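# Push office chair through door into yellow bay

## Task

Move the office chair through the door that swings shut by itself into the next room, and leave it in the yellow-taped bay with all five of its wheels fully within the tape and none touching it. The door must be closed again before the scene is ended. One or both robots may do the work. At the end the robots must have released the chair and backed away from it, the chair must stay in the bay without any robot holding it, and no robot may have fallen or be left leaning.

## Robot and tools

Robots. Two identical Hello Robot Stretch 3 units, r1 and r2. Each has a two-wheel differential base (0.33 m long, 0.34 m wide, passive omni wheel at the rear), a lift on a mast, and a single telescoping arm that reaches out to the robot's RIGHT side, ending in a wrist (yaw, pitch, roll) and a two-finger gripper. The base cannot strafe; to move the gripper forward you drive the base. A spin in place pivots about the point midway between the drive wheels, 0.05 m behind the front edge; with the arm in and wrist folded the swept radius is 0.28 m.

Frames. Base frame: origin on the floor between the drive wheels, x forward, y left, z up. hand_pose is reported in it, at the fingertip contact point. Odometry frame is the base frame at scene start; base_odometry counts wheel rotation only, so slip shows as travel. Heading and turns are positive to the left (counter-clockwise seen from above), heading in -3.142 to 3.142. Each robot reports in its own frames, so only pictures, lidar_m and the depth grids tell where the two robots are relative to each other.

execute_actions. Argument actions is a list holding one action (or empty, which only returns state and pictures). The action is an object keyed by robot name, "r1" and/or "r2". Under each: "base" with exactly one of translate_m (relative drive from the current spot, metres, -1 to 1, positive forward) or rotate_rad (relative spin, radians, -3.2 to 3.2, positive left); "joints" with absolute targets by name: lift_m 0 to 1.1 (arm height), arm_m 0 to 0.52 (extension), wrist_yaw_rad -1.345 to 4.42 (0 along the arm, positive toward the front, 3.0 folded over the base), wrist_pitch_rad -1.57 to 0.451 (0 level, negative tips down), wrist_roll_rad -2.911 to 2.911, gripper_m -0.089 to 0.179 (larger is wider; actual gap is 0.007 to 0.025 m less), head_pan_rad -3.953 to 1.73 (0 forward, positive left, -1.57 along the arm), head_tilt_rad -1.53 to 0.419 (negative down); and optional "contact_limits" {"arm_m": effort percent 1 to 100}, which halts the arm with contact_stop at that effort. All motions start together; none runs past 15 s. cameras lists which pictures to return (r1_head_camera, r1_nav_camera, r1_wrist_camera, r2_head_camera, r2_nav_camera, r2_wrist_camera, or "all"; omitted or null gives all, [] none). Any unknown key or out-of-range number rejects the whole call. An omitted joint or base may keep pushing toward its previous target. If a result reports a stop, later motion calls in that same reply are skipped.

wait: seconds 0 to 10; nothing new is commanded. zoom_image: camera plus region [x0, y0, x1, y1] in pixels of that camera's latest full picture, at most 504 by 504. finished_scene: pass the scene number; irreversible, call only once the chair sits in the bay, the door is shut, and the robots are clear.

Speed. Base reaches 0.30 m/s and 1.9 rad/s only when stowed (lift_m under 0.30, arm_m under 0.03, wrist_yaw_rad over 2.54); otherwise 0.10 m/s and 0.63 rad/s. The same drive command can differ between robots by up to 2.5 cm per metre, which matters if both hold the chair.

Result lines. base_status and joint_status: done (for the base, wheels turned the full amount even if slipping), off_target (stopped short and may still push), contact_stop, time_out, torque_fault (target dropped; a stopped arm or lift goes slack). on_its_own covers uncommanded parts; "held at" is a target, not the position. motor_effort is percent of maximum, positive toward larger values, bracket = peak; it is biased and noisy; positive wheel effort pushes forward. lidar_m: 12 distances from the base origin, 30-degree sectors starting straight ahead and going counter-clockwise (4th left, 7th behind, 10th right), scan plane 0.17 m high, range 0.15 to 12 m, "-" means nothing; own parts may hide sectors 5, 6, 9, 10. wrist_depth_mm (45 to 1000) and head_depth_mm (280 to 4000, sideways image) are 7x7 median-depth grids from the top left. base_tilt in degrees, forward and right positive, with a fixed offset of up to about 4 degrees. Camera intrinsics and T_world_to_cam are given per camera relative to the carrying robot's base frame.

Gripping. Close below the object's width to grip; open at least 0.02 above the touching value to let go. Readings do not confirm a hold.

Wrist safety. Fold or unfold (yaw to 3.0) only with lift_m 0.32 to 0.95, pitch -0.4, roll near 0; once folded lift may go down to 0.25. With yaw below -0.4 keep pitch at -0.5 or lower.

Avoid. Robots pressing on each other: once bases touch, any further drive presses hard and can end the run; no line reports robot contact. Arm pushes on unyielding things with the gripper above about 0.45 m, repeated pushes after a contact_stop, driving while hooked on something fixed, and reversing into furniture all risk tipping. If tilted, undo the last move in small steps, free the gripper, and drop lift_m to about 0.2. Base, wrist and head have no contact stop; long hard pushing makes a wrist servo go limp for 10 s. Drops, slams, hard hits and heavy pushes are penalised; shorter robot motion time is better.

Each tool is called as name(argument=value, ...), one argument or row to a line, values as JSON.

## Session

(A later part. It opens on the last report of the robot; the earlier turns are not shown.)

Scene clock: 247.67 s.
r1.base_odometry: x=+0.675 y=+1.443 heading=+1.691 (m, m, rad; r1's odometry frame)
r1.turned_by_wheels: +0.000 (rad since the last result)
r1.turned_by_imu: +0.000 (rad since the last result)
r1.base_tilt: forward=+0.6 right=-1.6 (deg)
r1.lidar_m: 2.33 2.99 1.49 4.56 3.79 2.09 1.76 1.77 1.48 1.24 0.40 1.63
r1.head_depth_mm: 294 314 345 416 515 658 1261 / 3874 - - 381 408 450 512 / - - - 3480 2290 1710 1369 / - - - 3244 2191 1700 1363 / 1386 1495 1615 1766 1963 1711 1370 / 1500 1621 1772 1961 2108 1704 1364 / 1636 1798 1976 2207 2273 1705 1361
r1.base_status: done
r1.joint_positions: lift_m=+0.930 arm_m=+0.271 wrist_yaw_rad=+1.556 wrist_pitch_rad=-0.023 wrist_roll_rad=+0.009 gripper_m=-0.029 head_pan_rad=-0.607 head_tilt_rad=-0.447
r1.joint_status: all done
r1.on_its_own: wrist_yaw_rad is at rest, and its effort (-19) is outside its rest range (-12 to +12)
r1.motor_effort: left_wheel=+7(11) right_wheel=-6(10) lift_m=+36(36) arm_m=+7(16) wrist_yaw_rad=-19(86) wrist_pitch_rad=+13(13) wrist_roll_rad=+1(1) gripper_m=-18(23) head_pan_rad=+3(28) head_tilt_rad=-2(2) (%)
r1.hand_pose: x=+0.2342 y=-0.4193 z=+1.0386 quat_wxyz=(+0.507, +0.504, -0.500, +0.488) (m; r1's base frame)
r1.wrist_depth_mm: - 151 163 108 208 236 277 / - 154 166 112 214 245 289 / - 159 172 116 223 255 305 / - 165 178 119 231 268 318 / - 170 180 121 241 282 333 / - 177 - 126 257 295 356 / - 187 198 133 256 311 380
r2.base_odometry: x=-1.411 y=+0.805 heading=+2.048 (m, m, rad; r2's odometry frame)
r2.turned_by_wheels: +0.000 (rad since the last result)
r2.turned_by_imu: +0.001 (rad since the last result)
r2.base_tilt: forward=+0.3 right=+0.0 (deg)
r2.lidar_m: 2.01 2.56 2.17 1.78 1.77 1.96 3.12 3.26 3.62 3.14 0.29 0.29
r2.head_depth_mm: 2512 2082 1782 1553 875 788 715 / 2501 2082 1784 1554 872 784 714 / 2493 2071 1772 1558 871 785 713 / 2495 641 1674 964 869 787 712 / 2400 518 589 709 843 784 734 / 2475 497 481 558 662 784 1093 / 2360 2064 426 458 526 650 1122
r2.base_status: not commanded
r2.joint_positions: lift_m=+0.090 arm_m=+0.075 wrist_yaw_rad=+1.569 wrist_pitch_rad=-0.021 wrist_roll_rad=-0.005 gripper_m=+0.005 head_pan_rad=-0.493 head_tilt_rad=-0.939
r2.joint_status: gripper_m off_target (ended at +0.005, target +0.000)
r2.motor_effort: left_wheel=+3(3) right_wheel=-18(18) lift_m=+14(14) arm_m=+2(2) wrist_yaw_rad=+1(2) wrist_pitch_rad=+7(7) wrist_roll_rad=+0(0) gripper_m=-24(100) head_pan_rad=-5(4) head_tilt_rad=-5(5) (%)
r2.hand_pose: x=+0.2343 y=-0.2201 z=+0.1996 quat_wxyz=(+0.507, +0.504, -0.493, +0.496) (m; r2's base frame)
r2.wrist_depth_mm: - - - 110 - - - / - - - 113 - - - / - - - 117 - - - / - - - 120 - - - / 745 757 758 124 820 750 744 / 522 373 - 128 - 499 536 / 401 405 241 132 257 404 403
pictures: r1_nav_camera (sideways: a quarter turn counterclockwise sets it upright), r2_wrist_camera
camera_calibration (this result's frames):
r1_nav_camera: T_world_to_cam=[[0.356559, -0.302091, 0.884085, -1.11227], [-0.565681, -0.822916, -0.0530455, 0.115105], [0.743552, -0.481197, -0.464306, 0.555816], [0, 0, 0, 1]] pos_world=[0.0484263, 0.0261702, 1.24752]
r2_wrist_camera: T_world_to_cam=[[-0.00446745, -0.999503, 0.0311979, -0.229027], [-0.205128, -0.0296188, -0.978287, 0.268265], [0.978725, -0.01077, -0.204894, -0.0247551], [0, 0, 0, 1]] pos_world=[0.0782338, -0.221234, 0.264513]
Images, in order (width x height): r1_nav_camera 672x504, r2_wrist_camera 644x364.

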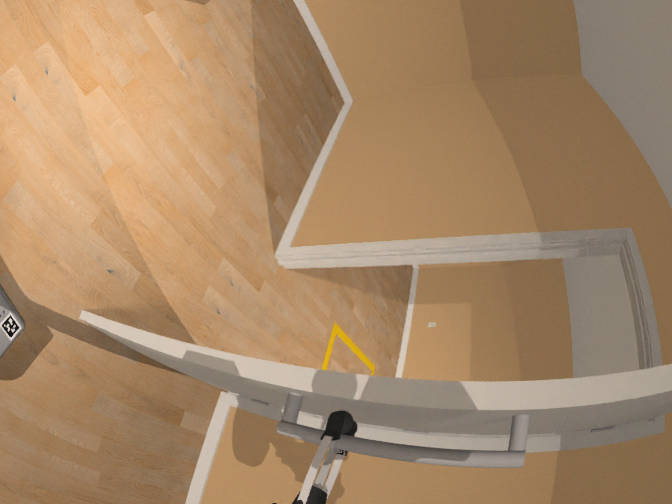

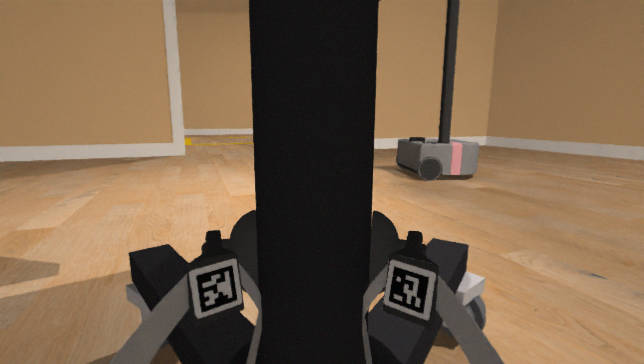

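execute_actions(
  actions=[
    {"r1":{"joints":{"wrist_yaw_rad":1.556,"head_pan_rad":0.3,"head_tilt_rad":-0.7}},"r2":{"base":{"translate_m":1.0},"joints":{"head_pan_rad":0.2,"head_tilt_rad":-0.7}}},
  ],
  cameras=["r1_nav_camera","r2_wrist_camera","r2_nav_camera"],
)

Scene clock: 265.57 s.
r1.base_odometry: x=+0.675 y=+1.443 heading=+1.691 (m, m, rad; r1's odometry frame)
r1.turned_by_wheels: +0.000 (rad since the last result)
r1.turned_by_imu: -0.002 (rad since the last result)
r1.base_tilt: forward=+0.6 right=-1.7 (deg)
r1.lidar_m: 2.34 0.65 0.76 4.57 3.78 2.09 1.76 1.76 1.47 1.24 0.40 1.62
r1.head_depth_mm: 2573 2831 2946 2216 1720 1406 1188 / 2571 2885 3068 2214 1709 1403 1188 / 2551 2836 3054 2206 1704 1396 1182 / 2535 2845 3051 573 679 880 1154 / 2528 2822 803 792 983 883 1102 / 2527 2774 2999 2170 1073 878 1055 / 2488 2775 2991 2007 1073 880 781
r1.base_status: not commanded
r1.joint_positions: lift_m=+0.930 arm_m=+0.271 wrist_yaw_rad=+1.559 wrist_pitch_rad=-0.023 wrist_roll_rad=+0.009 gripper_m=-0.029 head_pan_rad=+0.293 head_tilt_rad=-0.691
r1.joint_status: all done
r1.motor_effort: left_wheel=+6(6) right_wheel=-5(5) lift_m=+36(36) arm_m=+6(7) wrist_yaw_rad=-3(18) wrist_pitch_rad=+13(13) wrist_roll_rad=+1(1) gripper_m=-18(18) head_pan_rad=+3(30) head_tilt_rad=-6(30) (%)
r1.hand_pose: x=+0.2342 y=-0.4187 z=+1.0386 quat_wxyz=(+0.507, +0.505, -0.499, +0.489) (m; r1's base frame)
r1.wrist_depth_mm: - 151 163 108 206 237 273 / - 155 167 112 214 246 289 / - 161 173 116 222 255 304 / - 165 180 119 230 267 317 / - 170 182 122 241 280 336 / - 177 - 125 258 294 354 / - 187 197 133 254 307 377
r2.base_odometry: x=-1.871 y=+1.693 heading=+2.048 (m, m, rad; r2's odometry frame)
r2.turned_by_wheels: +0.000 (rad since the last result)
r2.turned_by_imu: +0.009 (rad since the last result)
r2.base_tilt: forward=+0.2 right=+0.1 (deg)
r2.lidar_m: 1.25 1.63 1.81 2.12 2.11 2.34 3.76 4.19 3.26 2.76 0.28 0.27
r2.head_depth_mm: 1343 1415 1497 461 527 713 760 / - 2988 1864 1770 476 623 750 / - 3233 2417 1921 434 554 733 / - 3228 2407 1923 411 497 720 / - 3248 2390 1926 394 454 722 / - 3221 2418 1928 1563 1367 1197 / 3766 1563 1738 1878 1604 1373 1194
r2.base_status: done
r2.joint_positions: lift_m=+0.090 arm_m=+0.075 wrist_yaw_rad=+1.688 wrist_pitch_rad=-0.021 wrist_roll_rad=-0.005 gripper_m=+0.011 head_pan_rad=+0.193 head_tilt_rad=-0.705
r2.joint_status: all done
r2.on_its_own: wrist_yaw_rad is held at +1.667, not at your +1.570, by its stall guard, which is not easing now; gripper_m is held at +0.010, not at your +0.000, by its stall guard, which is not easing now; wrist_yaw_rad is at rest, and its effort (-15) is outside its rest range (-12 to +12)
r2.motor_effort: left_wheel=+8(10) right_wheel=+5(28) lift_m=+14(14) arm_m=+2(2) wrist_yaw_rad=-15(25) wrist_pitch_rad=+7(7) wrist_roll_rad=+0(0) gripper_m=-24(25) head_pan_rad=+5(54) head_tilt_rad=+1(20) (%)
r2.hand_pose: x=+0.2326 y=-0.1900 z=+0.1996 quat_wxyz=(+0.477, +0.532, -0.463, +0.525) (m; r2's base frame)
r2.wrist_depth_mm: - - - 109 920 - - / - - - 111 929 - - / - - - 115 935 - - / - - - 119 - - 666 / 744 753 387 122 851 746 607 / 525 491 134 126 - 502 527 / 402 384 240 130 243 390 404
pictures: r1_nav_camera (sideways: a quarter turn counterclockwise sets it upright), r2_nav_camera (sideways: a quarter turn counterclockwise sets it upright), r2_wrist_camera
camera_calibration (this result's frames):
r1_nav_camera: T_world_to_cam=[[0.649807, 0.149236, 0.745305, -0.933127], [0.280511, -0.958405, -0.0526616, 0.109427], [0.706445, 0.243286, -0.664641, 0.816676], [0, 0, 0, 1]] pos_world=[-0.00127969, 0.0454457, 1.24402]
r2_nav_camera: T_world_to_cam=[[0.64544, 0.141975, 0.750501, -0.942912], [0.180223, -0.983138, 0.0309894, 0.0114274], [0.742245, 0.115256, -0.660143, 0.812504], [0, 0, 0, 1]] pos_world=[0.00345652, 0.0514586, 1.24367]
r2_wrist_camera: T_world_to_cam=[[0.113504, -0.993048, 0.0311801, -0.225092], [-0.200154, -0.0535941, -0.978298, 0.263105], [0.973168, 0.104799, -0.204845, 0.000509347], [0, 0, 0, 1]] pos_world=[0.0777144, -0.20948, 0.264518]
Images, in order (width x height): r1_nav_camera 672x504, r2_nav_camera 672x504, r2_wrist_camera 644x364.

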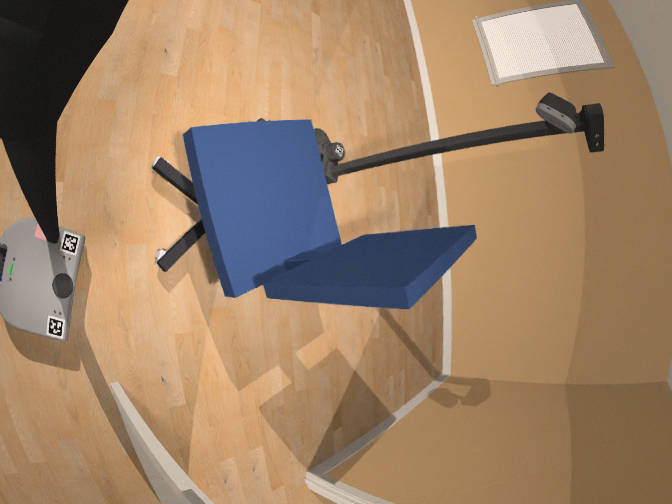

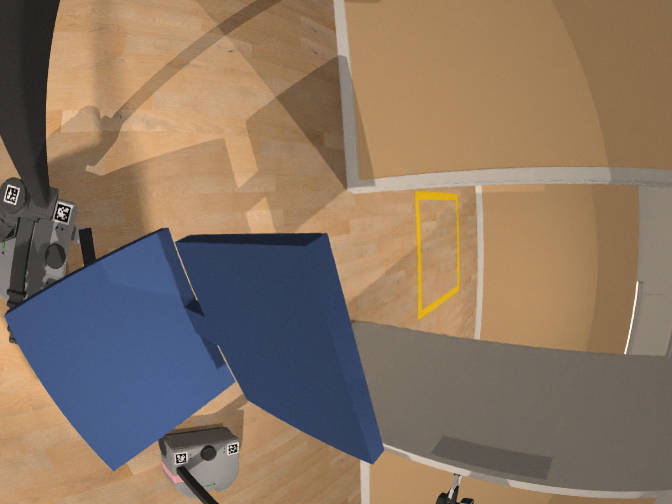

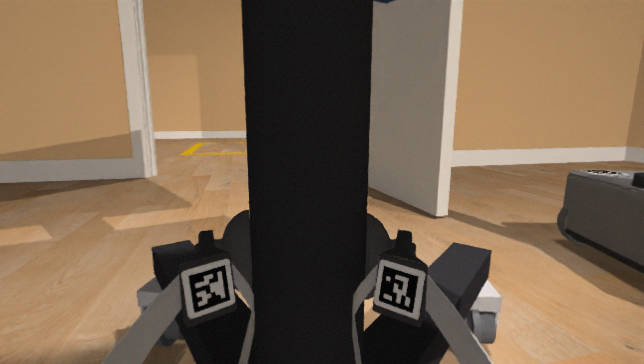

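execute_actions(
  actions=[
    {"r2":{"base":{"rotate_rad":0.278},"joints":{"wrist_yaw_rad":1.68,"head_pan_rad":0.0}}},
  ],
  cameras=[],
)

execute_actions(
  actions=[
    {"r1":{"joints":{"head_pan_rad":-0.4}},"r2":{"base":{"translate_m":0.9}}},
  ],
  cameras=["r1_nav_camera","r2_wrist_camera","r2_nav_camera"],
)

Scene clock: 271.80 s.
r1.base_odometry: x=+0.675 y=+1.443 heading=+1.691 (m, m, rad; r1's odometry frame)
r1.turned_by_wheels: +0.000 (rad since the last result)
r1.turned_by_imu: -0.001 (rad since the last result)
r1.base_tilt: forward=+0.5 right=-1.7 (deg)
r1.lidar_m: 2.34 0.65 0.73 4.57 3.78 2.09 1.76 1.76 1.48 1.25 0.40 1.62
r1.head_depth_mm: 2575 2836 2933 2217 1729 1396 1186 / 2554 2845 3063 2202 1704 1399 1183 / 2556 2872 3066 601 1555 1365 1181 / 2541 2850 773 703 815 883 1154 / 2521 2828 935 2021 1076 880 1081 / 2503 2802 2967 2182 1071 880 799 / 2501 2799 2989 2173 1071 878 777
r1.base_status: not commanded
r1.joint_positions: lift_m=+0.930 arm_m=+0.271 wrist_yaw_rad=+1.559 wrist_pitch_rad=-0.023 wrist_roll_rad=+0.009 gripper_m=-0.029 head_pan_rad=+0.293 head_tilt_rad=-0.691
r1.joint_status: not commanded
r1.motor_effort: left_wheel=+5(5) right_wheel=-5(5) lift_m=+36(36) arm_m=+6(6) wrist_yaw_rad=-3(3) wrist_pitch_rad=+13(13) wrist_roll_rad=+1(1) gripper_m=-17(17) head_pan_rad=+3(3) head_tilt_rad=-6(5) (%)
r1.hand_pose: x=+0.2342 y=-0.4187 z=+1.0386 quat_wxyz=(+0.507, +0.505, -0.499, +0.489) (m; r1's base frame)
r1.wrist_depth_mm: - 151 163 109 207 235 276 / - 154 168 112 214 246 291 / - 158 172 116 223 255 301 / - 164 180 119 229 266 319 / - 169 181 122 244 278 333 / - 176 - 125 258 293 357 / - 187 199 133 251 308 375
r2.base_odometry: x=-1.871 y=+1.693 heading=+2.326 (m, m, rad; r2's odometry frame)
r2.turned_by_wheels: +0.277 (rad since the last result)
r2.turned_by_imu: +0.274 (rad since the last result)
r2.base_tilt: forward=+0.2 right=+0.1 (deg)
r2.lidar_m: 1.62 1.66 2.16 2.11 2.15 2.79 4.19 4.10 2.82 2.66 0.29 0.30
r2.head_depth_mm: - 1735 1729 498 605 835 758 / - 3208 2396 476 554 721 761 / - 3237 2411 462 511 650 762 / - 3209 2415 1927 474 590 759 / - 3224 2417 1930 448 589 1137 / 3838 1625 1820 1927 1601 1372 1196 / 1393 1556 1779 1913 1605 1372 1196
r2.base_status: rotate_rad off_target (by the wheels' count: +0.2772 of +0.2780)
r2.joint_positions: lift_m=+0.090 arm_m=+0.075 wrist_yaw_rad=+1.594 wrist_pitch_rad=-0.021 wrist_roll_rad=-0.005 gripper_m=+0.011 head_pan_rad=+0.007 head_tilt_rad=-0.705
r2.joint_status: wrist_yaw_rad off_target (ended at +1.594, target +1.680); the others done
r2.on_its_own: gripper_m is held at +0.010, not at your +0.000, by its stall guard, which is not easing now; wrist_yaw_rad is at rest, and its effort (+62) is outside its rest range (-12 to +12)
r2.motor_effort: left_wheel=-15(17) right_wheel=+17(36) lift_m=+14(14) arm_m=-2(3) wrist_yaw_rad=+62(65) wrist_pitch_rad=+7(7) wrist_roll_rad=+0(0) gripper_m=-29(30) head_pan_rad=-4(27) head_tilt_rad=+2(2) (%)
r2.hand_pose: x=+0.2342 y=-0.2144 z=+0.1995 quat_wxyz=(+0.501, +0.510, -0.487, +0.502) (m; r2's base frame)
r2.wrist_depth_mm: - - - 108 - 764 - / - - - 111 - 762 - / - - - 114 - 815 - / - - - 118 - 816 - / 745 745 825 122 702 775 772 / 517 529 - 125 - 357 532 / 403 401 268 129 233 354 406
pictures: none
No camera images: the call's "cameras" was empty. Leave "cameras" out to get every camera's image.

Scene clock: 281.83 s.
r1.base_odometry: x=+0.675 y=+1.443 heading=+1.691 (m, m, rad; r1's odometry frame)
r1.turned_by_wheels: +0.000 (rad since the last result)
r1.turned_by_imu: -0.001 (rad since the last result)
r1.base_tilt: forward=+0.5 right=-1.8 (deg)
r1.lidar_m: 0.94 3.00 3.39 4.57 3.81 2.09 1.77 1.76 1.47 1.25 0.40 0.79
r1.head_depth_mm: - - 2654 2123 498 585 1140 / - - 1128 1289 1121 1361 797 / 1394 1478 1177 1299 1082 1328 1186 / 1546 1647 1239 1338 1115 1326 1180 / 1742 1965 2239 2190 1147 1265 1176 / 1875 2283 2605 2021 1305 1283 1178 / 853 2415 2702 2179 1592 1353 1171
r1.base_status: not commanded
r1.joint_positions: lift_m=+0.930 arm_m=+0.271 wrist_yaw_rad=+1.559 wrist_pitch_rad=-0.023 wrist_roll_rad=+0.009 gripper_m=-0.029 head_pan_rad=-0.393 head_tilt_rad=-0.691
r1.joint_status: all done
r1.motor_effort: left_wheel=+5(4) right_wheel=-5(5) lift_m=+36(36) arm_m=+6(6) wrist_yaw_rad=-4(3) wrist_pitch_rad=+13(13) wrist_roll_rad=+1(1) gripper_m=-17(18) head_pan_rad=-1(25) head_tilt_rad=-6(6) (%)
r1.hand_pose: x=+0.2342 y=-0.4187 z=+1.0386 quat_wxyz=(+0.507, +0.505, -0.499, +0.489) (m; r1's base frame)
r1.wrist_depth_mm: - 151 162 108 206 235 275 / - 154 167 112 213 244 287 / - 159 172 116 222 254 300 / - 165 180 119 229 264 317 / - 169 181 122 243 282 338 / - 177 - 126 255 293 358 / - 188 197 133 254 310 376
r2.base_odometry: x=-2.487 y=+2.349 heading=+2.325 (m, m, rad; r2's odometry frame)
r2.turned_by_wheels: +0.000 (rad since the last result)
r2.turned_by_imu: +0.008 (rad since the last result)
r2.base_tilt: forward=+0.2 right=+0.0 (deg)
r2.lidar_m: 3.68 0.76 0.98 2.18 2.22 2.89 5.08 3.99 0.94 0.65 0.27 0.26
r2.head_depth_mm: 3405 3242 2414 534 694 870 759 / 3341 3238 2403 489 593 836 761 / 3308 3241 2403 467 517 665 760 / 3310 3228 2424 1931 459 572 747 / 3246 3259 2415 1931 414 503 639 / 3228 3236 2415 1932 394 450 1138 / 3181 3224 2320 941 984 1286 1196
r2.base_status: done
r2.joint_positions: lift_m=+0.090 arm_m=+0.075 wrist_yaw_rad=+1.697 wrist_pitch_rad=-0.021 wrist_roll_rad=-0.005 gripper_m=+0.011 head_pan_rad=+0.007 head_tilt_rad=-0.705
r2.joint_status: not commanded
r2.on_its_own: gripper_m is held at +0.010, not at your +0.000, by its stall guard, which is not easing now; wrist_yaw_rad moved +0.102 to your old target +1.680
r2.motor_effort: left_wheel=+2(12) right_wheel=+9(37) lift_m=+14(14) arm_m=+0(3) wrist_yaw_rad=-12(61) wrist_pitch_rad=+7(7) wrist_roll_rad=+0(0) gripper_m=-22(29) head_pan_rad=-5(5) head_tilt_rad=+2(1) (%)
r2.hand_pose: x=+0.2323 y=-0.1880 z=+0.1995 quat_wxyz=(+0.475, +0.534, -0.460, +0.527) (m; r2's base frame)
r2.wrist_depth_mm: 628 728 - 106 - - 495 / 661 739 - 109 - - 496 / 669 710 - 112 - - 493 / 682 717 - 115 - - 488 / 701 695 399 119 822 706 494 / 520 495 129 122 - 474 474 / 401 385 242 127 243 388 401
pictures: r1_nav_camera (sideways: a quarter turn counterclockwise sets it upright), r2_nav_camera (sideways: a quarter turn counterclockwise sets it upright), r2_wrist_camera
camera_calibration (this result's frames):
r1_nav_camera: T_world_to_cam=[[0.597576, -0.295939, 0.7452, -0.932672], [-0.389671, -0.919447, -0.0526603, 0.113513], [0.700756, -0.258914, -0.664758, 0.816864], [0, 0, 0, 1]] pos_world=[0.0291522, 0.0398529, 1.24402]
r2_nav_camera: T_world_to_cam=[[0.66046, 0.0203559, 0.750585, -0.943113], [-0.00441078, -0.99951, 0.0309879, 0.0125556], [0.750848, -0.023777, -0.660047, 0.812326], [0, 0, 0, 1]] pos_world=[0.013011, 0.051062, 1.24367]
r2_wrist_camera: T_world_to_cam=[[0.122235, -0.992012, 0.0311424, -0.224915], [-0.200082, -0.0553632, -0.978214, 0.262685], [0.972124, 0.113341, -0.205251, 0.00248476], [0, 0, 0, 1]] pos_world=[0.0776354, -0.208857, 0.264476]
Images, in order (width x height): r1_nav_camera 672x504, r2_nav_camera 672x504, r2_wrist_camera 644x364.

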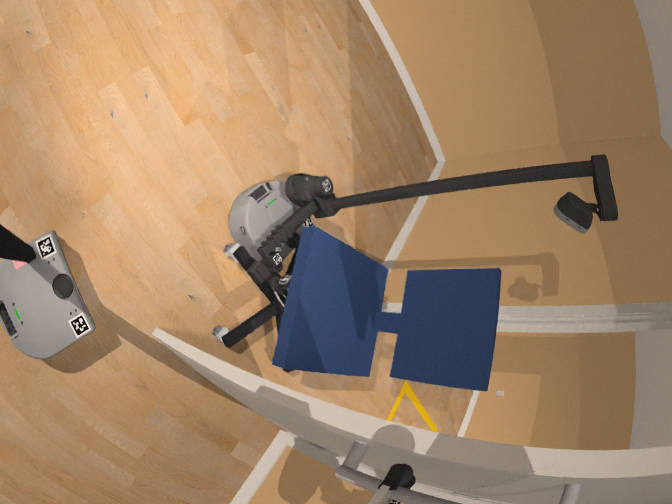

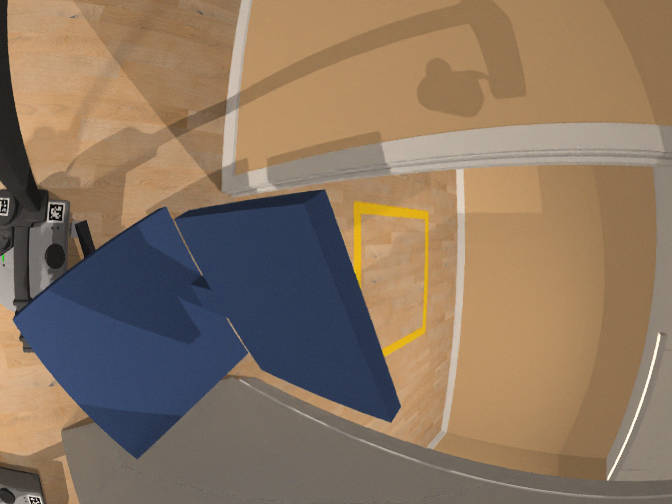

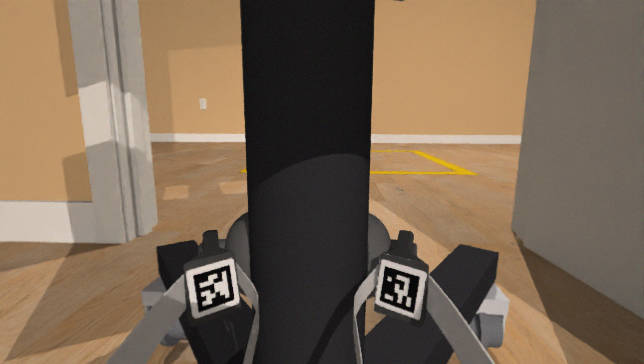

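execute_actions(
  actions=[
    {"r2":{"base":{"rotate_rad":0.04}}},
  ],
  cameras=[],
)

execute_actions(
  actions=[
    {"r2":{"base":{"translate_m":0.55},"joints":{"head_tilt_rad":-1.0}}},
  ],
  cameras=["r1_nav_camera","r2_nav_camera"],
)

Scene clock: 288.77 s.
r1.base_odometry: x=+0.675 y=+1.443 heading=+1.691 (m, m, rad; r1's odometry frame)
r1.turned_by_wheels: +0.000 (rad since the last result)
r1.turned_by_imu: +0.000 (rad since the last result)
r1.base_tilt: forward=+0.5 right=-1.7 (deg)
r1.lidar_m: 0.93 2.99 3.40 4.57 3.79 2.09 1.76 1.76 1.47 1.25 0.40 0.79
r1.head_depth_mm: - - 1157 2132 497 587 1135 / - - 1137 1296 1115 1362 798 / 1398 1471 1184 1295 1085 1334 1183 / 1549 1637 1248 1333 1111 1324 1179 / 1734 1970 2253 2180 1151 1263 1177 / 1876 2290 2611 2004 1293 1281 1175 / 852 2425 2740 2165 1591 1346 1176
r1.base_status: not commanded
r1.joint_positions: lift_m=+0.930 arm_m=+0.271 wrist_yaw_rad=+1.559 wrist_pitch_rad=-0.023 wrist_roll_rad=+0.009 gripper_m=-0.029 head_pan_rad=-0.393 head_tilt_rad=-0.691
r1.joint_status: not commanded
r1.motor_effort: left_wheel=+5(5) right_wheel=-5(5) lift_m=+36(36) arm_m=+6(6) wrist_yaw_rad=-3(3) wrist_pitch_rad=+13(13) wrist_roll_rad=+1(1) gripper_m=-17(18) head_pan_rad=-1(1) head_tilt_rad=-6(5) (%)
r1.hand_pose: x=+0.2342 y=-0.4187 z=+1.0386 quat_wxyz=(+0.507, +0.505, -0.499, +0.489) (m; r1's base frame)
r1.wrist_depth_mm: - 150 163 108 207 235 276 / - 154 168 112 214 244 288 / - 159 173 115 223 255 303 / - 165 179 120 231 266 319 / - 171 181 122 242 281 337 / - 176 - 126 257 293 355 / - 187 197 133 254 310 379
r2.base_odometry: x=-2.487 y=+2.349 heading=+2.365 (m, m, rad; r2's odometry frame)
r2.turned_by_wheels: +0.040 (rad since the last result)
r2.turned_by_imu: +0.040 (rad since the last result)
r2.base_tilt: forward=+0.2 right=+0.1 (deg)
r2.lidar_m: 3.68 0.76 1.02 2.18 2.24 3.00 5.08 3.82 0.93 0.65 0.27 0.27
r2.head_depth_mm: 3275 3183 2406 519 669 871 758 / 3266 3227 2385 489 579 818 761 / 3276 3258 2405 462 513 658 759 / 3255 3233 2414 1922 459 572 747 / 3262 3244 2414 1926 416 507 647 / 3240 3240 2418 1919 399 478 1173 / 3202 3106 839 914 1050 1297 1197
r2.base_status: done
r2.joint_positions: lift_m=+0.090 arm_m=+0.075 wrist_yaw_rad=+1.677 wrist_pitch_rad=-0.021 wrist_roll_rad=-0.005 gripper_m=+0.011 head_pan_rad=+0.007 head_tilt_rad=-0.705
r2.joint_status: not commanded
r2.on_its_own: gripper_m is held at +0.010, not at your +0.000, by its stall guard, which is not easing now
r2.motor_effort: left_wheel=-4(9) right_wheel=+11(32) lift_m=+14(14) arm_m=+0(0) wrist_yaw_rad=+2(11) wrist_pitch_rad=+7(7) wrist_roll_rad=+0(0) gripper_m=-20(23) head_pan_rad=-5(4) head_tilt_rad=+2(2) (%)
r2.hand_pose: x=+0.2329 y=-0.1928 z=+0.1995 quat_wxyz=(+0.480, +0.530, -0.465, +0.522) (m; r2's base frame)
r2.wrist_depth_mm: 635 683 - 106 - - 502 / 650 699 - 109 - - 503 / 674 696 - 112 - - 512 / 681 712 - 116 - - 499 / 698 699 757 119 747 715 500 / 519 530 - 123 - 471 481 / 403 403 255 127 243 374 403
pictures: none
No camera images: the call's "cameras" was empty. Leave "cameras" out to get every camera's image.

Scene clock: 295.30 s.
r1.base_odometry: x=+0.675 y=+1.443 heading=+1.691 (m, m, rad; r1's odometry frame)
r1.turned_by_wheels: +0.000 (rad since the last result)
r1.turned_by_imu: -0.001 (rad since the last result)
r1.base_tilt: forward=+0.6 right=-1.6 (deg)
r1.lidar_m: 2.33 2.99 3.42 4.56 3.79 2.09 1.77 1.76 1.47 1.25 0.40 1.22
r1.head_depth_mm: 3987 1440 1565 1462 497 586 1138 / 1447 - 2780 1460 1560 1395 798 / 1333 1464 1698 1878 1564 1403 1186 / 1549 1723 1945 2030 1610 1392 1180 / 1741 1962 2261 2188 1699 1388 1184 / 1997 2295 2610 2159 1692 1386 1178 / 2319 2732 2924 2173 1694 1384 1174
r1.base_status: not commanded
r1.joint_positions: lift_m=+0.930 arm_m=+0.271 wrist_yaw_rad=+1.559 wrist_pitch_rad=-0.023 wrist_roll_rad=+0.009 gripper_m=-0.029 head_pan_rad=-0.393 head_tilt_rad=-0.691
r1.joint_status: not commanded
r1.motor_effort: left_wheel=+4(5) right_wheel=-5(5) lift_m=+35(36) arm_m=+6(7) wrist_yaw_rad=-3(3) wrist_pitch_rad=+13(13) wrist_roll_rad=+1(1) gripper_m=-18(18) head_pan_rad=-1(1) head_tilt_rad=-5(5) (%)
r1.hand_pose: x=+0.2342 y=-0.4187 z=+1.0386 quat_wxyz=(+0.507, +0.505, -0.499, +0.489) (m; r1's base frame)
r1.wrist_depth_mm: - 151 163 108 206 236 275 / - 155 167 112 213 244 288 / - 159 173 116 221 258 305 / - 165 180 120 230 269 316 / - 169 181 122 241 280 335 / - 176 - 126 256 294 354 / - 187 198 133 253 310 384
r2.base_odometry: x=-2.879 y=+2.735 heading=+2.364 (m, m, rad; r2's odometry frame)
r2.turned_by_wheels: -0.001 (rad since the last result)
r2.turned_by_imu: +0.004 (rad since the last result)
r2.base_tilt: forward=+0.2 right=+0.1 (deg)
r2.lidar_m: 3.14 0.34 0.31 0.67 2.26 3.05 5.63 1.30 0.64 0.60 0.28 0.27
r2.head_depth_mm: 2294 474 610 935 855 774 709 / 2279 460 530 748 855 776 709 / 2284 1927 470 633 841 777 711 / 2280 1939 421 548 828 776 726 / 2266 1930 406 483 657 796 1107 / 2255 1935 393 435 1309 1224 1119 / 2240 1926 1681 1471 1340 852 1105
r2.base_status: done
r2.joint_positions: lift_m=+0.090 arm_m=+0.075 wrist_yaw_rad=+1.673 wrist_pitch_rad=-0.021 wrist_roll_rad=-0.005 gripper_m=+0.011 head_pan_rad=+0.007 head_tilt_rad=-0.988
r2.joint_status: all done
r2.on_its_own: gripper_m is held at +0.010, not at your +0.000, by its stall guard, which is not easing now
r2.motor_effort: left_wheel=-6(7) right_wheel=+17(32) lift_m=+14(14) arm_m=+0(0) wrist_yaw_rad=+5(5) wrist_pitch_rad=+7(7) wrist_roll_rad=+0(0) gripper_m=-21(21) head_pan_rad=-4(4) head_tilt_rad=-5(26) (%)
r2.hand_pose: x=+0.2330 y=-0.1939 z=+0.1995 quat_wxyz=(+0.481, +0.529, -0.467, +0.521) (m; r2's base frame)
r2.wrist_depth_mm: - - - 105 - - - / - - - 108 - - - / - - - 111 - - - / - - - 115 - - - / 748 746 755 119 776 752 776 / 521 489 - 123 - 496 531 / 401 401 242 127 243 386 403
pictures: r1_nav_camera (sideways: a quarter turn counterclockwise sets it upright), r2_nav_camera (sideways: a quarter turn counterclockwise sets it upright)
camera_calibration (this result's frames):
r1_nav_camera: T_world_to_cam=[[0.597575, -0.295941, 0.7452, -0.932672], [-0.389674, -0.919446, -0.0526603, 0.113513], [0.700756, -0.258916, -0.664758, 0.816864], [0, 0, 0, 1]] pos_world=[0.0291523, 0.0398529, 1.24402]
r2_nav_camera: T_world_to_cam=[[0.843915, 0.0214976, 0.536045, -0.664688], [0.00451528, -0.999446, 0.0329732, 0.00992835], [0.536457, -0.0254062, -0.843545, 1.05225], [0, 0, 0, 1]] pos_world=[-0.00359173, 0.0509457, 1.24359]
Images, in order (width x height): r1_nav_camera 672x504, r2_nav_camera 672x504.

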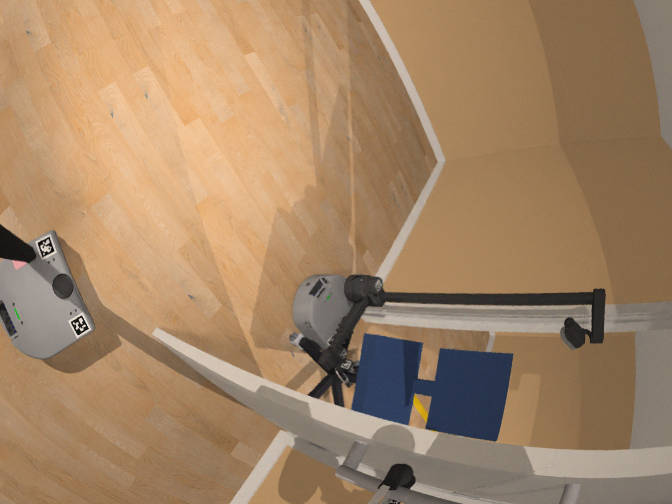

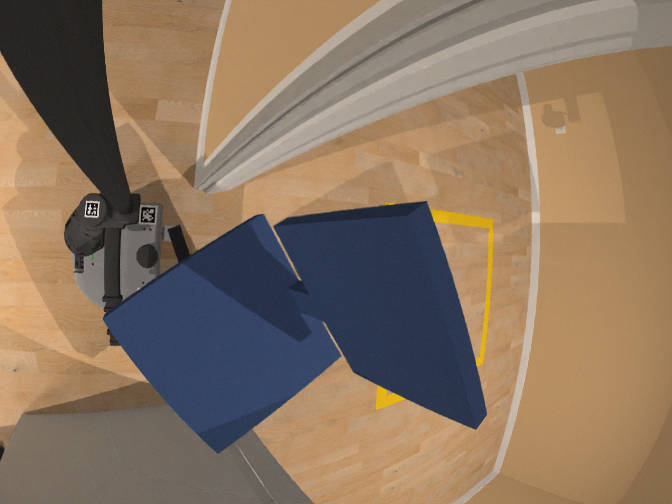

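execute_actions(
  actions=[
    {"r2":{"base":{"translate_m":0.7},"joints":{"head_tilt_rad":-0.9}}},
  ],
  cameras=["r2_head_camera","r2_nav_camera","r2_wrist_camera"],
)

Scene clock: 305.83 s.
r1.base_odometry: x=+0.675 y=+1.443 heading=+1.691 (m, m, rad; r1's odometry frame)
r1.turned_by_wheels: +0.000 (rad since the last result)
r1.turned_by_imu: -0.001 (rad since the last result)
r1.base_tilt: forward=+0.6 right=-1.7 (deg)
r1.lidar_m: 2.34 2.99 3.38 4.56 3.81 2.09 1.77 1.76 1.48 1.25 0.40 1.62
r1.head_depth_mm: - - 2965 1950 497 587 1137 / - - 3084 2031 1712 1396 798 / 1388 1540 1738 2002 1710 1396 1185 / 1545 1727 1942 2105 1712 1394 1183 / 1739 1966 2246 2178 1702 1393 1176 / 1986 2290 2606 2181 1697 1393 1177 / 2301 2760 2924 2174 1692 1390 1173
r1.base_status: not commanded
r1.joint_positions: lift_m=+0.930 arm_m=+0.271 wrist_yaw_rad=+1.559 wrist_pitch_rad=-0.023 wrist_roll_rad=+0.009 gripper_m=-0.029 head_pan_rad=-0.393 head_tilt_rad=-0.691
r1.joint_status: not commanded
r1.motor_effort: left_wheel=+5(5) right_wheel=-5(5) lift_m=+36(36) arm_m=+6(6) wrist_yaw_rad=-4(4) wrist_pitch_rad=+13(13) wrist_roll_rad=+1(1) gripper_m=-18(19) head_pan_rad=-2(2) head_tilt_rad=-5(5) (%)
r1.hand_pose: x=+0.2342 y=-0.4187 z=+1.0386 quat_wxyz=(+0.507, +0.505, -0.499, +0.489) (m; r1's base frame)
r1.wrist_depth_mm: - 151 162 108 207 236 276 / - 155 167 112 214 246 286 / - 159 172 116 221 255 302 / - 165 179 120 229 266 314 / - 171 181 121 242 282 336 / - 177 - 126 257 291 355 / - 187 198 133 254 307 377
r2.base_odometry: x=-3.378 y=+3.226 heading=+2.364 (m, m, rad; r2's odometry frame)
r2.turned_by_wheels: -0.001 (rad since the last result)
r2.turned_by_imu: +0.006 (rad since the last result)
r2.base_tilt: forward=+0.2 right=+0.1 (deg)
r2.lidar_m: 2.44 2.52 2.31 1.71 0.57 0.46 6.31 0.83 0.72 1.38 0.27 0.27
r2.head_depth_mm: 2339 2205 535 741 890 796 720 / 2332 2196 472 626 876 793 717 / 2319 2186 452 542 757 794 718 / 2310 2190 434 479 637 793 716 / 2291 2193 1846 428 551 770 1105 / 2278 2188 1831 398 509 1235 1131 / 2285 2181 1838 1521 1399 1250 1131
r2.base_status: done
r2.joint_positions: lift_m=+0.090 arm_m=+0.075 wrist_yaw_rad=+1.676 wrist_pitch_rad=-0.021 wrist_roll_rad=-0.005 gripper_m=+0.011 head_pan_rad=+0.007 head_tilt_rad=-0.902
r2.joint_status: all done
r2.on_its_own: gripper_m is held at +0.010, not at your +0.000, by its stall guard, which is not easing now
r2.motor_effort: left_wheel=-5(6) right_wheel=+15(27) lift_m=+14(14) arm_m=+0(0) wrist_yaw_rad=+4(6) wrist_pitch_rad=+7(7) wrist_roll_rad=+0(0) gripper_m=-20(21) head_pan_rad=-4(4) head_tilt_rad=+0(12) (%)
r2.hand_pose: x=+0.2329 y=-0.1932 z=+0.1995 quat_wxyz=(+0.480, +0.529, -0.466, +0.522) (m; r2's base frame)
r2.wrist_depth_mm: - - - 105 - - - / - - - 108 - - - / - - - 111 - - - / - - - 115 - - - / 743 745 663 118 829 760 745 / 523 494 129 122 - 471 531 / 402 401 244 126 244 384 404
pictures: r2_head_camera (sideways: a quarter turn clockwise sets it upright), r2_nav_camera (sideways: a quarter turn counterclockwise sets it upright), r2_wrist_camera
camera_calibration (this result's frames):
r2_head_camera: T_world_to_cam=[[-0.815554, 0.0380063, -0.577432, 0.779424], [0.0538063, 0.998499, -0.0102741, 0.0183721], [0.576174, -0.0394486, -0.816374, 1.02036], [0, 0, 0, 1]] pos_world=[0.0467671, -0.00771575, 1.28325]
r2_nav_camera: T_world_to_cam=[[0.794979, 0.021158, 0.606268, -0.755875], [0.00170299, -0.999465, 0.032647, 0.0103666], [0.606635, -0.0249212, -0.79459, 0.988179], [0, 0, 0, 1]] pos_world=[0.00142326, 0.0509804, 1.24312]
r2_wrist_camera: T_world_to_cam=[[0.101878, -0.994309, 0.0311441, -0.225853], [-0.201165, -0.0512517, -0.978216, 0.263567], [0.974245, 0.0933937, -0.205242, -0.00186028], [0, 0, 0, 1]] pos_world=[0.0778422, -0.210885, 0.264477]
Images, in order (width x height): r2_head_camera 896x504, r2_nav_camera 672x504, r2_wrist_camera 644x364.

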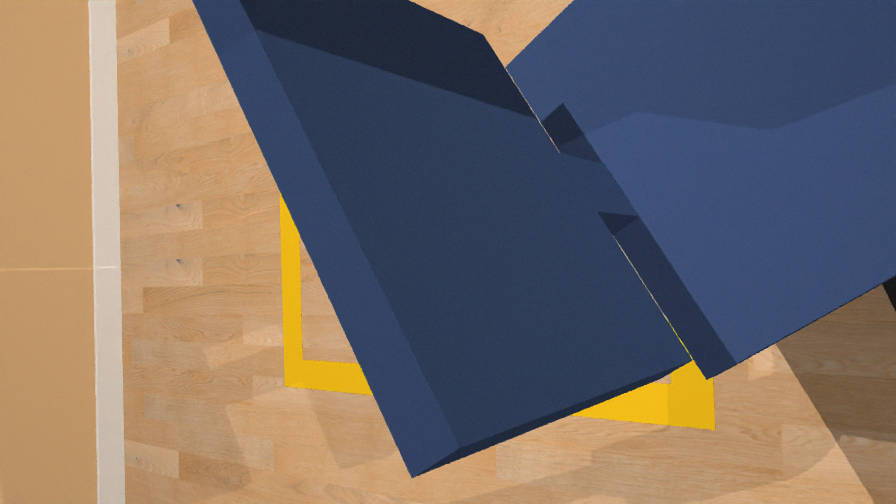

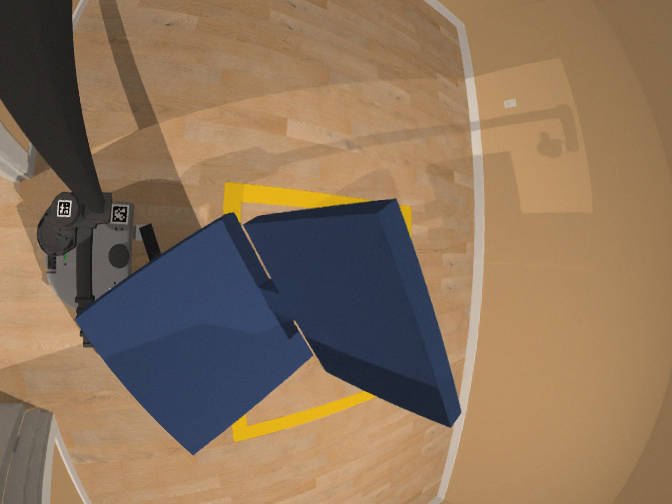

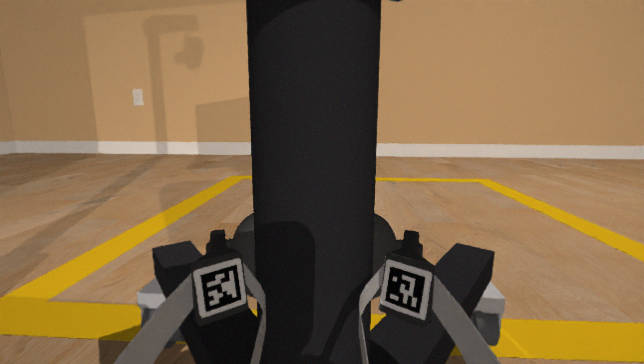

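execute_actions(
  actions=[
    {"r1":{"joints":{"gripper_m":0.14},"base":{"translate_m":-0.1}},"r2":{"base":{"translate_m":0.78},"joints":{"arm_m":0.125,"head_tilt_rad":-1.3,"head_pan_rad":-0.6}}},
  ],
  cameras=["r1_nav_camera","r2_nav_camera","r2_wrist_camera"],
)

Scene clock: 326.57 s.
r1.base_odometry: x=+0.687 y=+1.344 heading=+1.691 (m, m, rad; r1's odometry frame)
r1.turned_by_wheels: +0.000 (rad since the last result)
r1.turned_by_imu: -0.001 (rad since the last result)
r1.base_tilt: forward=+0.5 right=-1.7 (deg)
r1.lidar_m: 2.40 3.08 3.50 4.55 3.60 1.98 1.67 1.67 1.51 1.28 1.27 1.45
r1.head_depth_mm: 1191 1286 1407 1543 1658 1396 1190 / 1295 1417 1565 1737 1710 1395 1185 / 1406 1567 1752 1955 1705 1397 1182 / 1585 1768 2007 2107 1703 1393 1184 / 1793 2013 2342 2203 1700 1396 1175 / 2030 2343 2643 2175 1690 1381 1176 / 2381 2771 3040 2178 1692 1388 1173
r1.base_status: done
r1.joint_positions: lift_m=+0.930 arm_m=+0.271 wrist_yaw_rad=+1.554 wrist_pitch_rad=-0.021 wrist_roll_rad=+0.009 gripper_m=+0.140 head_pan_rad=-0.393 head_tilt_rad=-0.692
r1.joint_status: all done
r1.motor_effort: left_wheel=-2(15) right_wheel=+0(14) lift_m=+36(36) arm_m=-4(6) wrist_yaw_rad=+1(64) wrist_pitch_rad=+12(13) wrist_roll_rad=+1(1) gripper_m=+0(90) head_pan_rad=-1(1) head_tilt_rad=-5(6) (%)
r1.hand_pose: x=+0.2343 y=-0.4206 z=+1.0391 quat_wxyz=(+0.507, +0.503, -0.501, +0.488) (m; r1's base frame)
r1.wrist_depth_mm: - - - - - 960 745 / - - - - - 998 759 / - - - - - - 755 / - - - - - - 766 / - - - - - 979 780 / - - - - - - 785 / - - - - - - 761
r2.base_odometry: x=-3.933 y=+3.774 heading=+2.363 (m, m, rad; r2's odometry frame)
r2.turned_by_wheels: -0.001 (rad since the last result)
r2.turned_by_imu: +0.006 (rad since the last result)
r2.base_tilt: forward=+0.3 right=+0.1 (deg)
r2.lidar_m: 1.66 1.71 2.30 2.24 1.71 1.21 1.19 1.29 1.62 2.53 0.33 1.74
r2.head_depth_mm: 1544 1459 872 830 1252 1204 1150 / 1536 1458 871 828 796 1197 1150 / 733 914 868 826 788 - 1136 / 625 892 867 822 802 - - / 544 681 859 826 1232 - - / 484 590 845 1280 1250 1189 1144 / 434 518 685 1299 1239 1183 1141
r2.base_status: done
r2.joint_positions: lift_m=+0.090 arm_m=+0.125 wrist_yaw_rad=+1.525 wrist_pitch_rad=-0.021 wrist_roll_rad=-0.005 gripper_m=+0.011 head_pan_rad=-0.593 head_tilt_rad=-1.285
r2.joint_status: all done
r2.on_its_own: wrist_yaw_rad is held at +1.528, not at your +1.680, by its stall guard, which is not easing now; gripper_m is held at +0.010, not at your +0.000, by its stall guard, which is not easing now; right_wheel is at rest, and its effort (+19) is outside its rest range (-18 to +18)
r2.motor_effort: left_wheel=-7(13) right_wheel=+19(29) lift_m=+14(14) arm_m=+0(7) wrist_yaw_rad=+2(49) wrist_pitch_rad=+7(7) wrist_roll_rad=+0(0) gripper_m=-19(27) head_pan_rad=-5(49) head_tilt_rad=-8(30) (%)
r2.hand_pose: x=+0.2340 y=-0.2816 z=+0.1995 quat_wxyz=(+0.518, +0.493, -0.504, +0.484) (m; r2's base frame)
r2.wrist_depth_mm: - - - 101 - - - / - - - 104 - - - / - - - 107 - - - / - - - 110 - - - / 745 762 684 114 760 754 752 / 525 526 124 118 530 315 533 / 403 400 274 121 244 270 384
pictures: r1_nav_camera (sideways: a quarter turn counterclockwise sets it upright), r2_nav_camera (sideways: a quarter turn counterclockwise sets it upright), r2_wrist_camera
camera_calibration (this result's frames):
r1_nav_camera: T_world_to_cam=[[0.598233, -0.29631, 0.744525, -0.931796], [-0.389846, -0.919373, -0.0526521, 0.113503], [0.700098, -0.258752, -0.665515, 0.817852], [0, 0, 0, 1]] pos_world=[0.0291035, 0.0398722, 1.24401]
r2_nav_camera: T_world_to_cam=[[0.808008, -0.525756, 0.2659, -0.312613], [-0.552537, -0.832864, 0.0322351, 0.0143001], [0.204511, -0.172966, -0.963462, 1.21004], [0, 0, 0, 1]] pos_world=[0.0130288, 0.0568476, 1.24849]
r2_wrist_camera: T_world_to_cam=[[-0.0483949, -0.998342, 0.0311513, -0.279847], [-0.206594, -0.0205085, -0.978212, 0.269188], [0.977229, -0.0537761, -0.205259, -0.036854], [0, 0, 0, 1]] pos_world=[0.0780842, -0.275844, 0.264475]
Images, in order (width x height): r1_nav_camera 672x504, r2_nav_camera 672x504, r2_wrist_camera 644x364.

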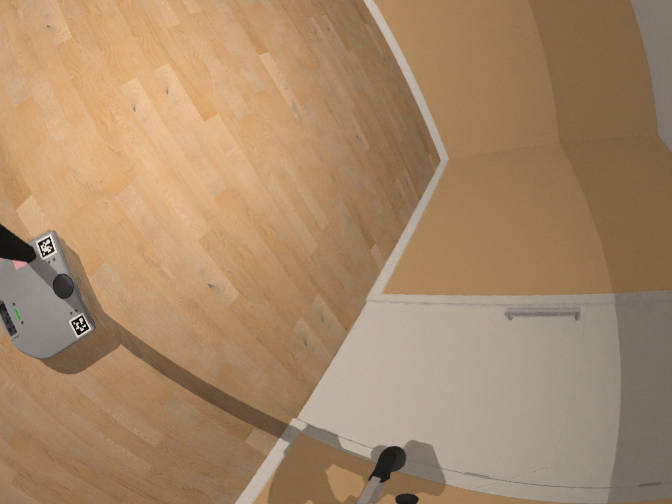

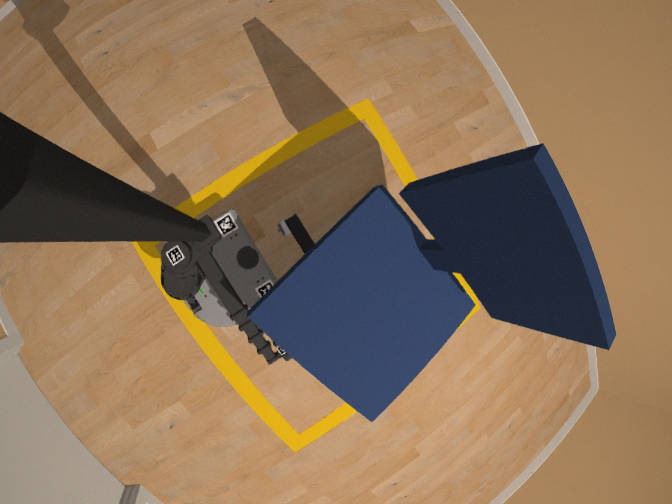

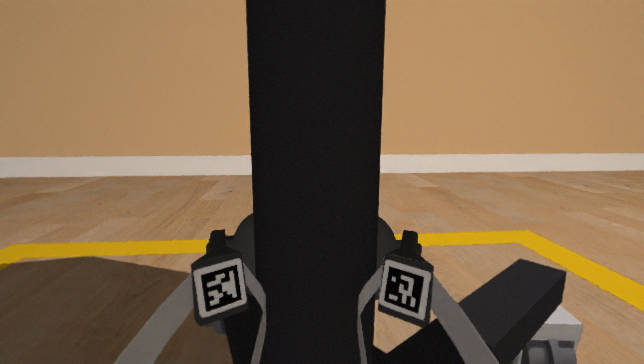

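Release and back away.

execute_actions(
  actions=[
    {"r2":{"joints":{"gripper_m":0.15,"wrist_yaw_rad":1.54}}},
  ],
  cameras=[],
)

execute_actions(
  actions=[
    {"r2":{"base":{"translate_m":-0.5},"joints":{"head_tilt_rad":-0.9,"head_pan_rad":-0.3}}},
  ],
  cameras=["r2_nav_camera","r2_wrist_camera","r1_nav_camera"],
)

Scene clock: 331.23 s.
r1.base_odometry: x=+0.687 y=+1.344 heading=+1.691 (m, m, rad; r1's odometry frame)
r1.turned_by_wheels: +0.000 (rad since the last result)
r1.turned_by_imu: -0.001 (rad since the last result)
r1.base_tilt: forward=+0.4 right=-1.8 (deg)
r1.lidar_m: 2.40 3.08 3.51 4.55 3.56 1.97 1.67 1.67 1.52 1.28 1.27 1.44
r1.head_depth_mm: 1191 1289 1411 1547 1659 1398 1192 / 1302 1420 1557 1736 1711 1401 1185 / 1402 1560 1745 1946 1703 1390 1184 / 1584 1768 1994 2092 1695 1387 1181 / 1786 2027 2311 2182 1694 1385 1182 / 2033 2342 2687 2176 1705 1388 1175 / 2363 2790 3012 2151 1685 1385 1178
r1.base_status: not commanded
r1.joint_positions: lift_m=+0.930 arm_m=+0.271 wrist_yaw_rad=+1.554 wrist_pitch_rad=-0.021 wrist_roll_rad=+0.009 gripper_m=+0.140 head_pan_rad=-0.393 head_tilt_rad=-0.692
r1.joint_status: not commanded
r1.motor_effort: left_wheel=-2(2) right_wheel=+0(0) lift_m=+36(36) arm_m=-4(4) wrist_yaw_rad=+2(1) wrist_pitch_rad=+12(12) wrist_roll_rad=+0(1) gripper_m=+0(0) head_pan_rad=-1(1) head_tilt_rad=-5(5) (%)
r1.hand_pose: x=+0.2343 y=-0.4206 z=+1.0391 quat_wxyz=(+0.507, +0.503, -0.501, +0.488) (m; r1's base frame)
r1.wrist_depth_mm: - - - - - 973 738 / - - - - - 975 751 / - - - - - - 760 / - - - - - - 770 / - - - - - 959 772 / - - - - - - 774 / - - - - - - 759
r2.base_odometry: x=-3.933 y=+3.774 heading=+2.364 (m, m, rad; r2's odometry frame)
r2.turned_by_wheels: +0.000 (rad since the last result)
r2.turned_by_imu: +0.002 (rad since the last result)
r2.base_tilt: forward=+0.2 right=+0.1 (deg)
r2.lidar_m: 1.66 1.71 2.31 2.23 1.70 1.21 1.19 1.28 1.62 2.54 0.33 1.73
r2.head_depth_mm: 1542 1459 871 828 1249 1202 1156 / 1541 1459 872 827 795 1200 1150 / 741 914 868 823 788 - 1133 / 627 893 866 823 802 - - / 546 686 859 827 1230 - - / 485 591 843 1277 1246 1188 1147 / 436 520 689 1299 1239 1186 1139
r2.base_status: not commanded
r2.joint_positions: lift_m=+0.090 arm_m=+0.125 wrist_yaw_rad=+1.536 wrist_pitch_rad=-0.021 wrist_roll_rad=-0.005 gripper_m=+0.150 head_pan_rad=-0.593 head_tilt_rad=-1.285
r2.joint_status: all done
r2.motor_effort: left_wheel=-4(8) right_wheel=+6(22) lift_m=+15(14) arm_m=+0(0) wrist_yaw_rad=+2(9) wrist_pitch_rad=+7(7) wrist_roll_rad=+0(0) gripper_m=-1(89) head_pan_rad=-4(4) head_tilt_rad=-7(7) (%)
r2.hand_pose: x=+0.2342 y=-0.2789 z=+0.1995 quat_wxyz=(+0.515, +0.495, -0.502, +0.487) (m; r2's base frame)
r2.wrist_depth_mm: - - - 102 - - - / - - - 105 - - - / - - - 109 - - - / - - - 111 - - - / 745 817 755 115 758 835 775 / 532 534 364 119 526 - 533 / 387 402 368 123 243 254 404
pictures: none
No camera images: the call's "cameras" was empty. Leave "cameras" out to get every camera's image.

Scene clock: 337.33 s.
r1.base_odometry: x=+0.687 y=+1.344 heading=+1.691 (m, m, rad; r1's odometry frame)
r1.turned_by_wheels: +0.000 (rad since the last result)
r1.turned_by_imu: -0.001 (rad since the last result)
r1.base_tilt: forward=+0.5 right=-1.7 (deg)
r1.lidar_m: 2.39 3.08 3.50 4.54 3.58 1.97 1.67 1.67 1.51 1.28 1.27 1.44
r1.head_depth_mm: 1189 1286 1411 1541 1656 1406 1187 / 1305 1412 1552 1730 1715 1395 1188 / 1411 1573 1753 1955 1706 1389 1178 / 1588 1766 1994 2114 1702 1396 1179 / 1789 1998 2310 2189 1697 1388 1176 / 2046 2339 2676 2188 1699 1391 1181 / 2364 2809 3030 2167 1685 1386 1175
r1.base_status: not commanded
r1.joint_positions: lift_m=+0.930 arm_m=+0.271 wrist_yaw_rad=+1.554 wrist_pitch_rad=-0.021 wrist_roll_rad=+0.009 gripper_m=+0.140 head_pan_rad=-0.393 head_tilt_rad=-0.692
r1.joint_status: not commanded
r1.motor_effort: left_wheel=-1(2) right_wheel=+0(1) lift_m=+36(36) arm_m=-4(4) wrist_yaw_rad=+2(1) wrist_pitch_rad=+12(12) wrist_roll_rad=+0(1) gripper_m=+0(0) head_pan_rad=-1(1) head_tilt_rad=-4(5) (%)
r1.hand_pose: x=+0.2343 y=-0.4206 z=+1.0391 quat_wxyz=(+0.507, +0.503, -0.501, +0.488) (m; r1's base frame)
r1.wrist_depth_mm: - - - - - 999 756 / - - - - - 993 755 / - - - - - 996 762 / - - - - - - 756 / - - - - - 948 767 / - - - - - - 797 / - - - - - - 767
r2.base_odometry: x=-3.577 y=+3.423 heading=+2.364 (m, m, rad; r2's odometry frame)
r2.turned_by_wheels: +0.000 (rad since the last result)
r2.turned_by_imu: -0.001 (rad since the last result)
r2.base_tilt: forward=+0.2 right=+0.1 (deg)
r2.lidar_m: 2.15 2.23 2.33 2.22 0.98 0.71 0.75 0.77 0.91 2.37 2.63 0.74
r2.head_depth_mm: 2454 2190 1854 1505 1410 1252 1153 / 2343 2194 1842 1034 1363 1258 1145 / 982 2036 1168 1010 1355 1255 1134 / 899 1047 1168 1009 937 1231 1133 / 850 979 1133 1007 1333 1257 1138 / 801 920 1117 1531 1356 1251 1131 / 764 2024 1837 1591 1403 1250 1130
r2.base_status: done
r2.joint_positions: lift_m=+0.090 arm_m=+0.125 wrist_yaw_rad=+1.537 wrist_pitch_rad=-0.021 wrist_roll_rad=-0.005 gripper_m=+0.150 head_pan_rad=-0.307 head_tilt_rad=-0.902
r2.joint_status: all done
r2.motor_effort: left_wheel=-2(8) right_wheel=+3(4) lift_m=+14(14) arm_m=+0(0) wrist_yaw_rad=+3(2) wrist_pitch_rad=+7(7) wrist_roll_rad=+0(0) gripper_m=+1(0) head_pan_rad=+4(36) head_tilt_rad=+1(26) (%)
r2.hand_pose: x=+0.2342 y=-0.2788 z=+0.1995 quat_wxyz=(+0.515, +0.496, -0.502, +0.487) (m; r2's base frame)
r2.wrist_depth_mm: - - 511 492 523 - - / - - - - - - - / - - - - - - - / - - - 708 - - - / 745 696 609 595 552 834 766 / 542 525 361 529 527 - 529 / 384 401 333 404 407 390 408
pictures: r1_nav_camera (sideways: a quarter turn counterclockwise sets it upright), r2_nav_camera (sideways: a quarter turn counterclockwise sets it upright), r2_wrist_camera
camera_calibration (this result's frames):
r1_nav_camera: T_world_to_cam=[[0.598233, -0.29631, 0.744525, -0.931796], [-0.389846, -0.919373, -0.0526521, 0.113503], [0.700098, -0.258752, -0.665515, 0.817852], [0, 0, 0, 1]] pos_world=[0.0291035, 0.0398723, 1.24401]
r2_nav_camera: T_world_to_cam=[[0.762748, -0.225435, 0.60613, -0.755498], [-0.307057, -0.951131, 0.0326479, 0.0122488], [0.569149, -0.211019, -0.794695, 0.988544], [0, 0, 0, 1]] pos_world=[0.0173873, 0.0499355, 1.24312]
r2_wrist_camera: T_world_to_cam=[[-0.0373229, -0.998817, 0.0311585, -0.27974], [-0.206427, -0.0228016, -0.978196, 0.268569], [0.97775, -0.0429411, -0.205332, -0.0339012], [0, 0, 0, 1]] pos_world=[0.078146, -0.274741, 0.264468]
Images, in order (width x height): r1_nav_camera 672x504, r2_nav_camera 672x504, r2_wrist_camera 644x364.

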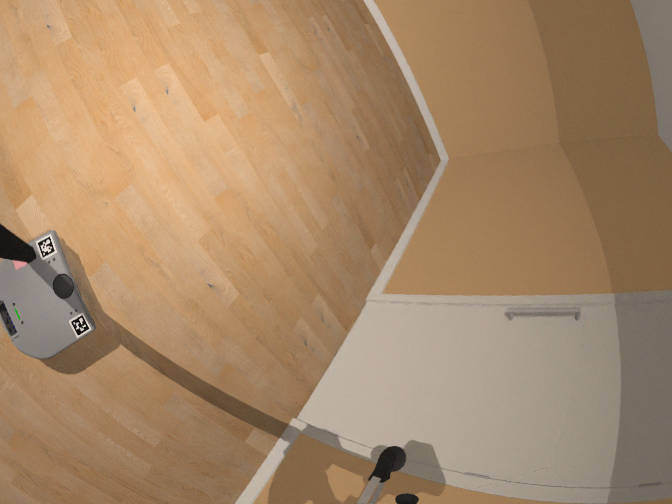

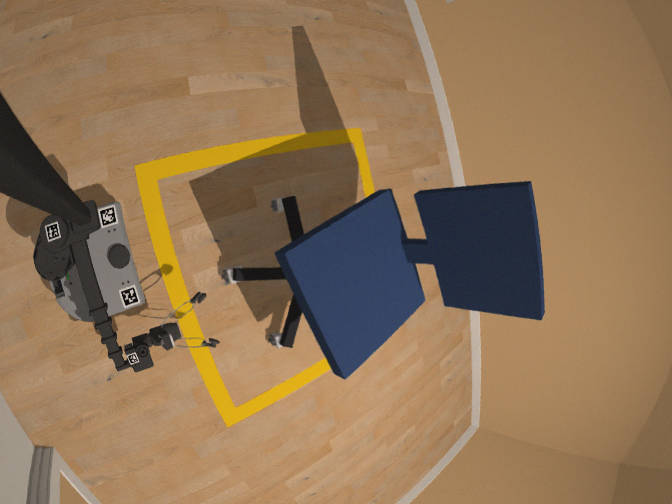

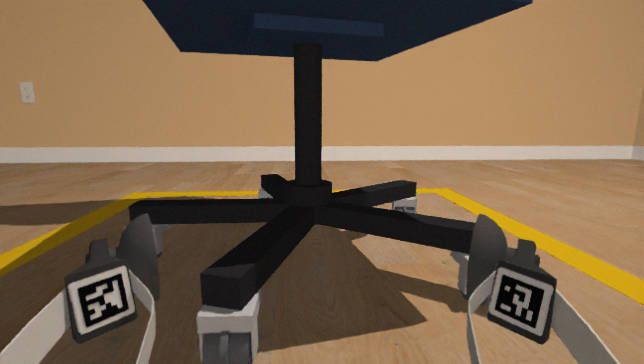

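All wheels are inside the tape and the door is shut.

finished_scene(
  scene=1,
)

The scene is finished: the task was done.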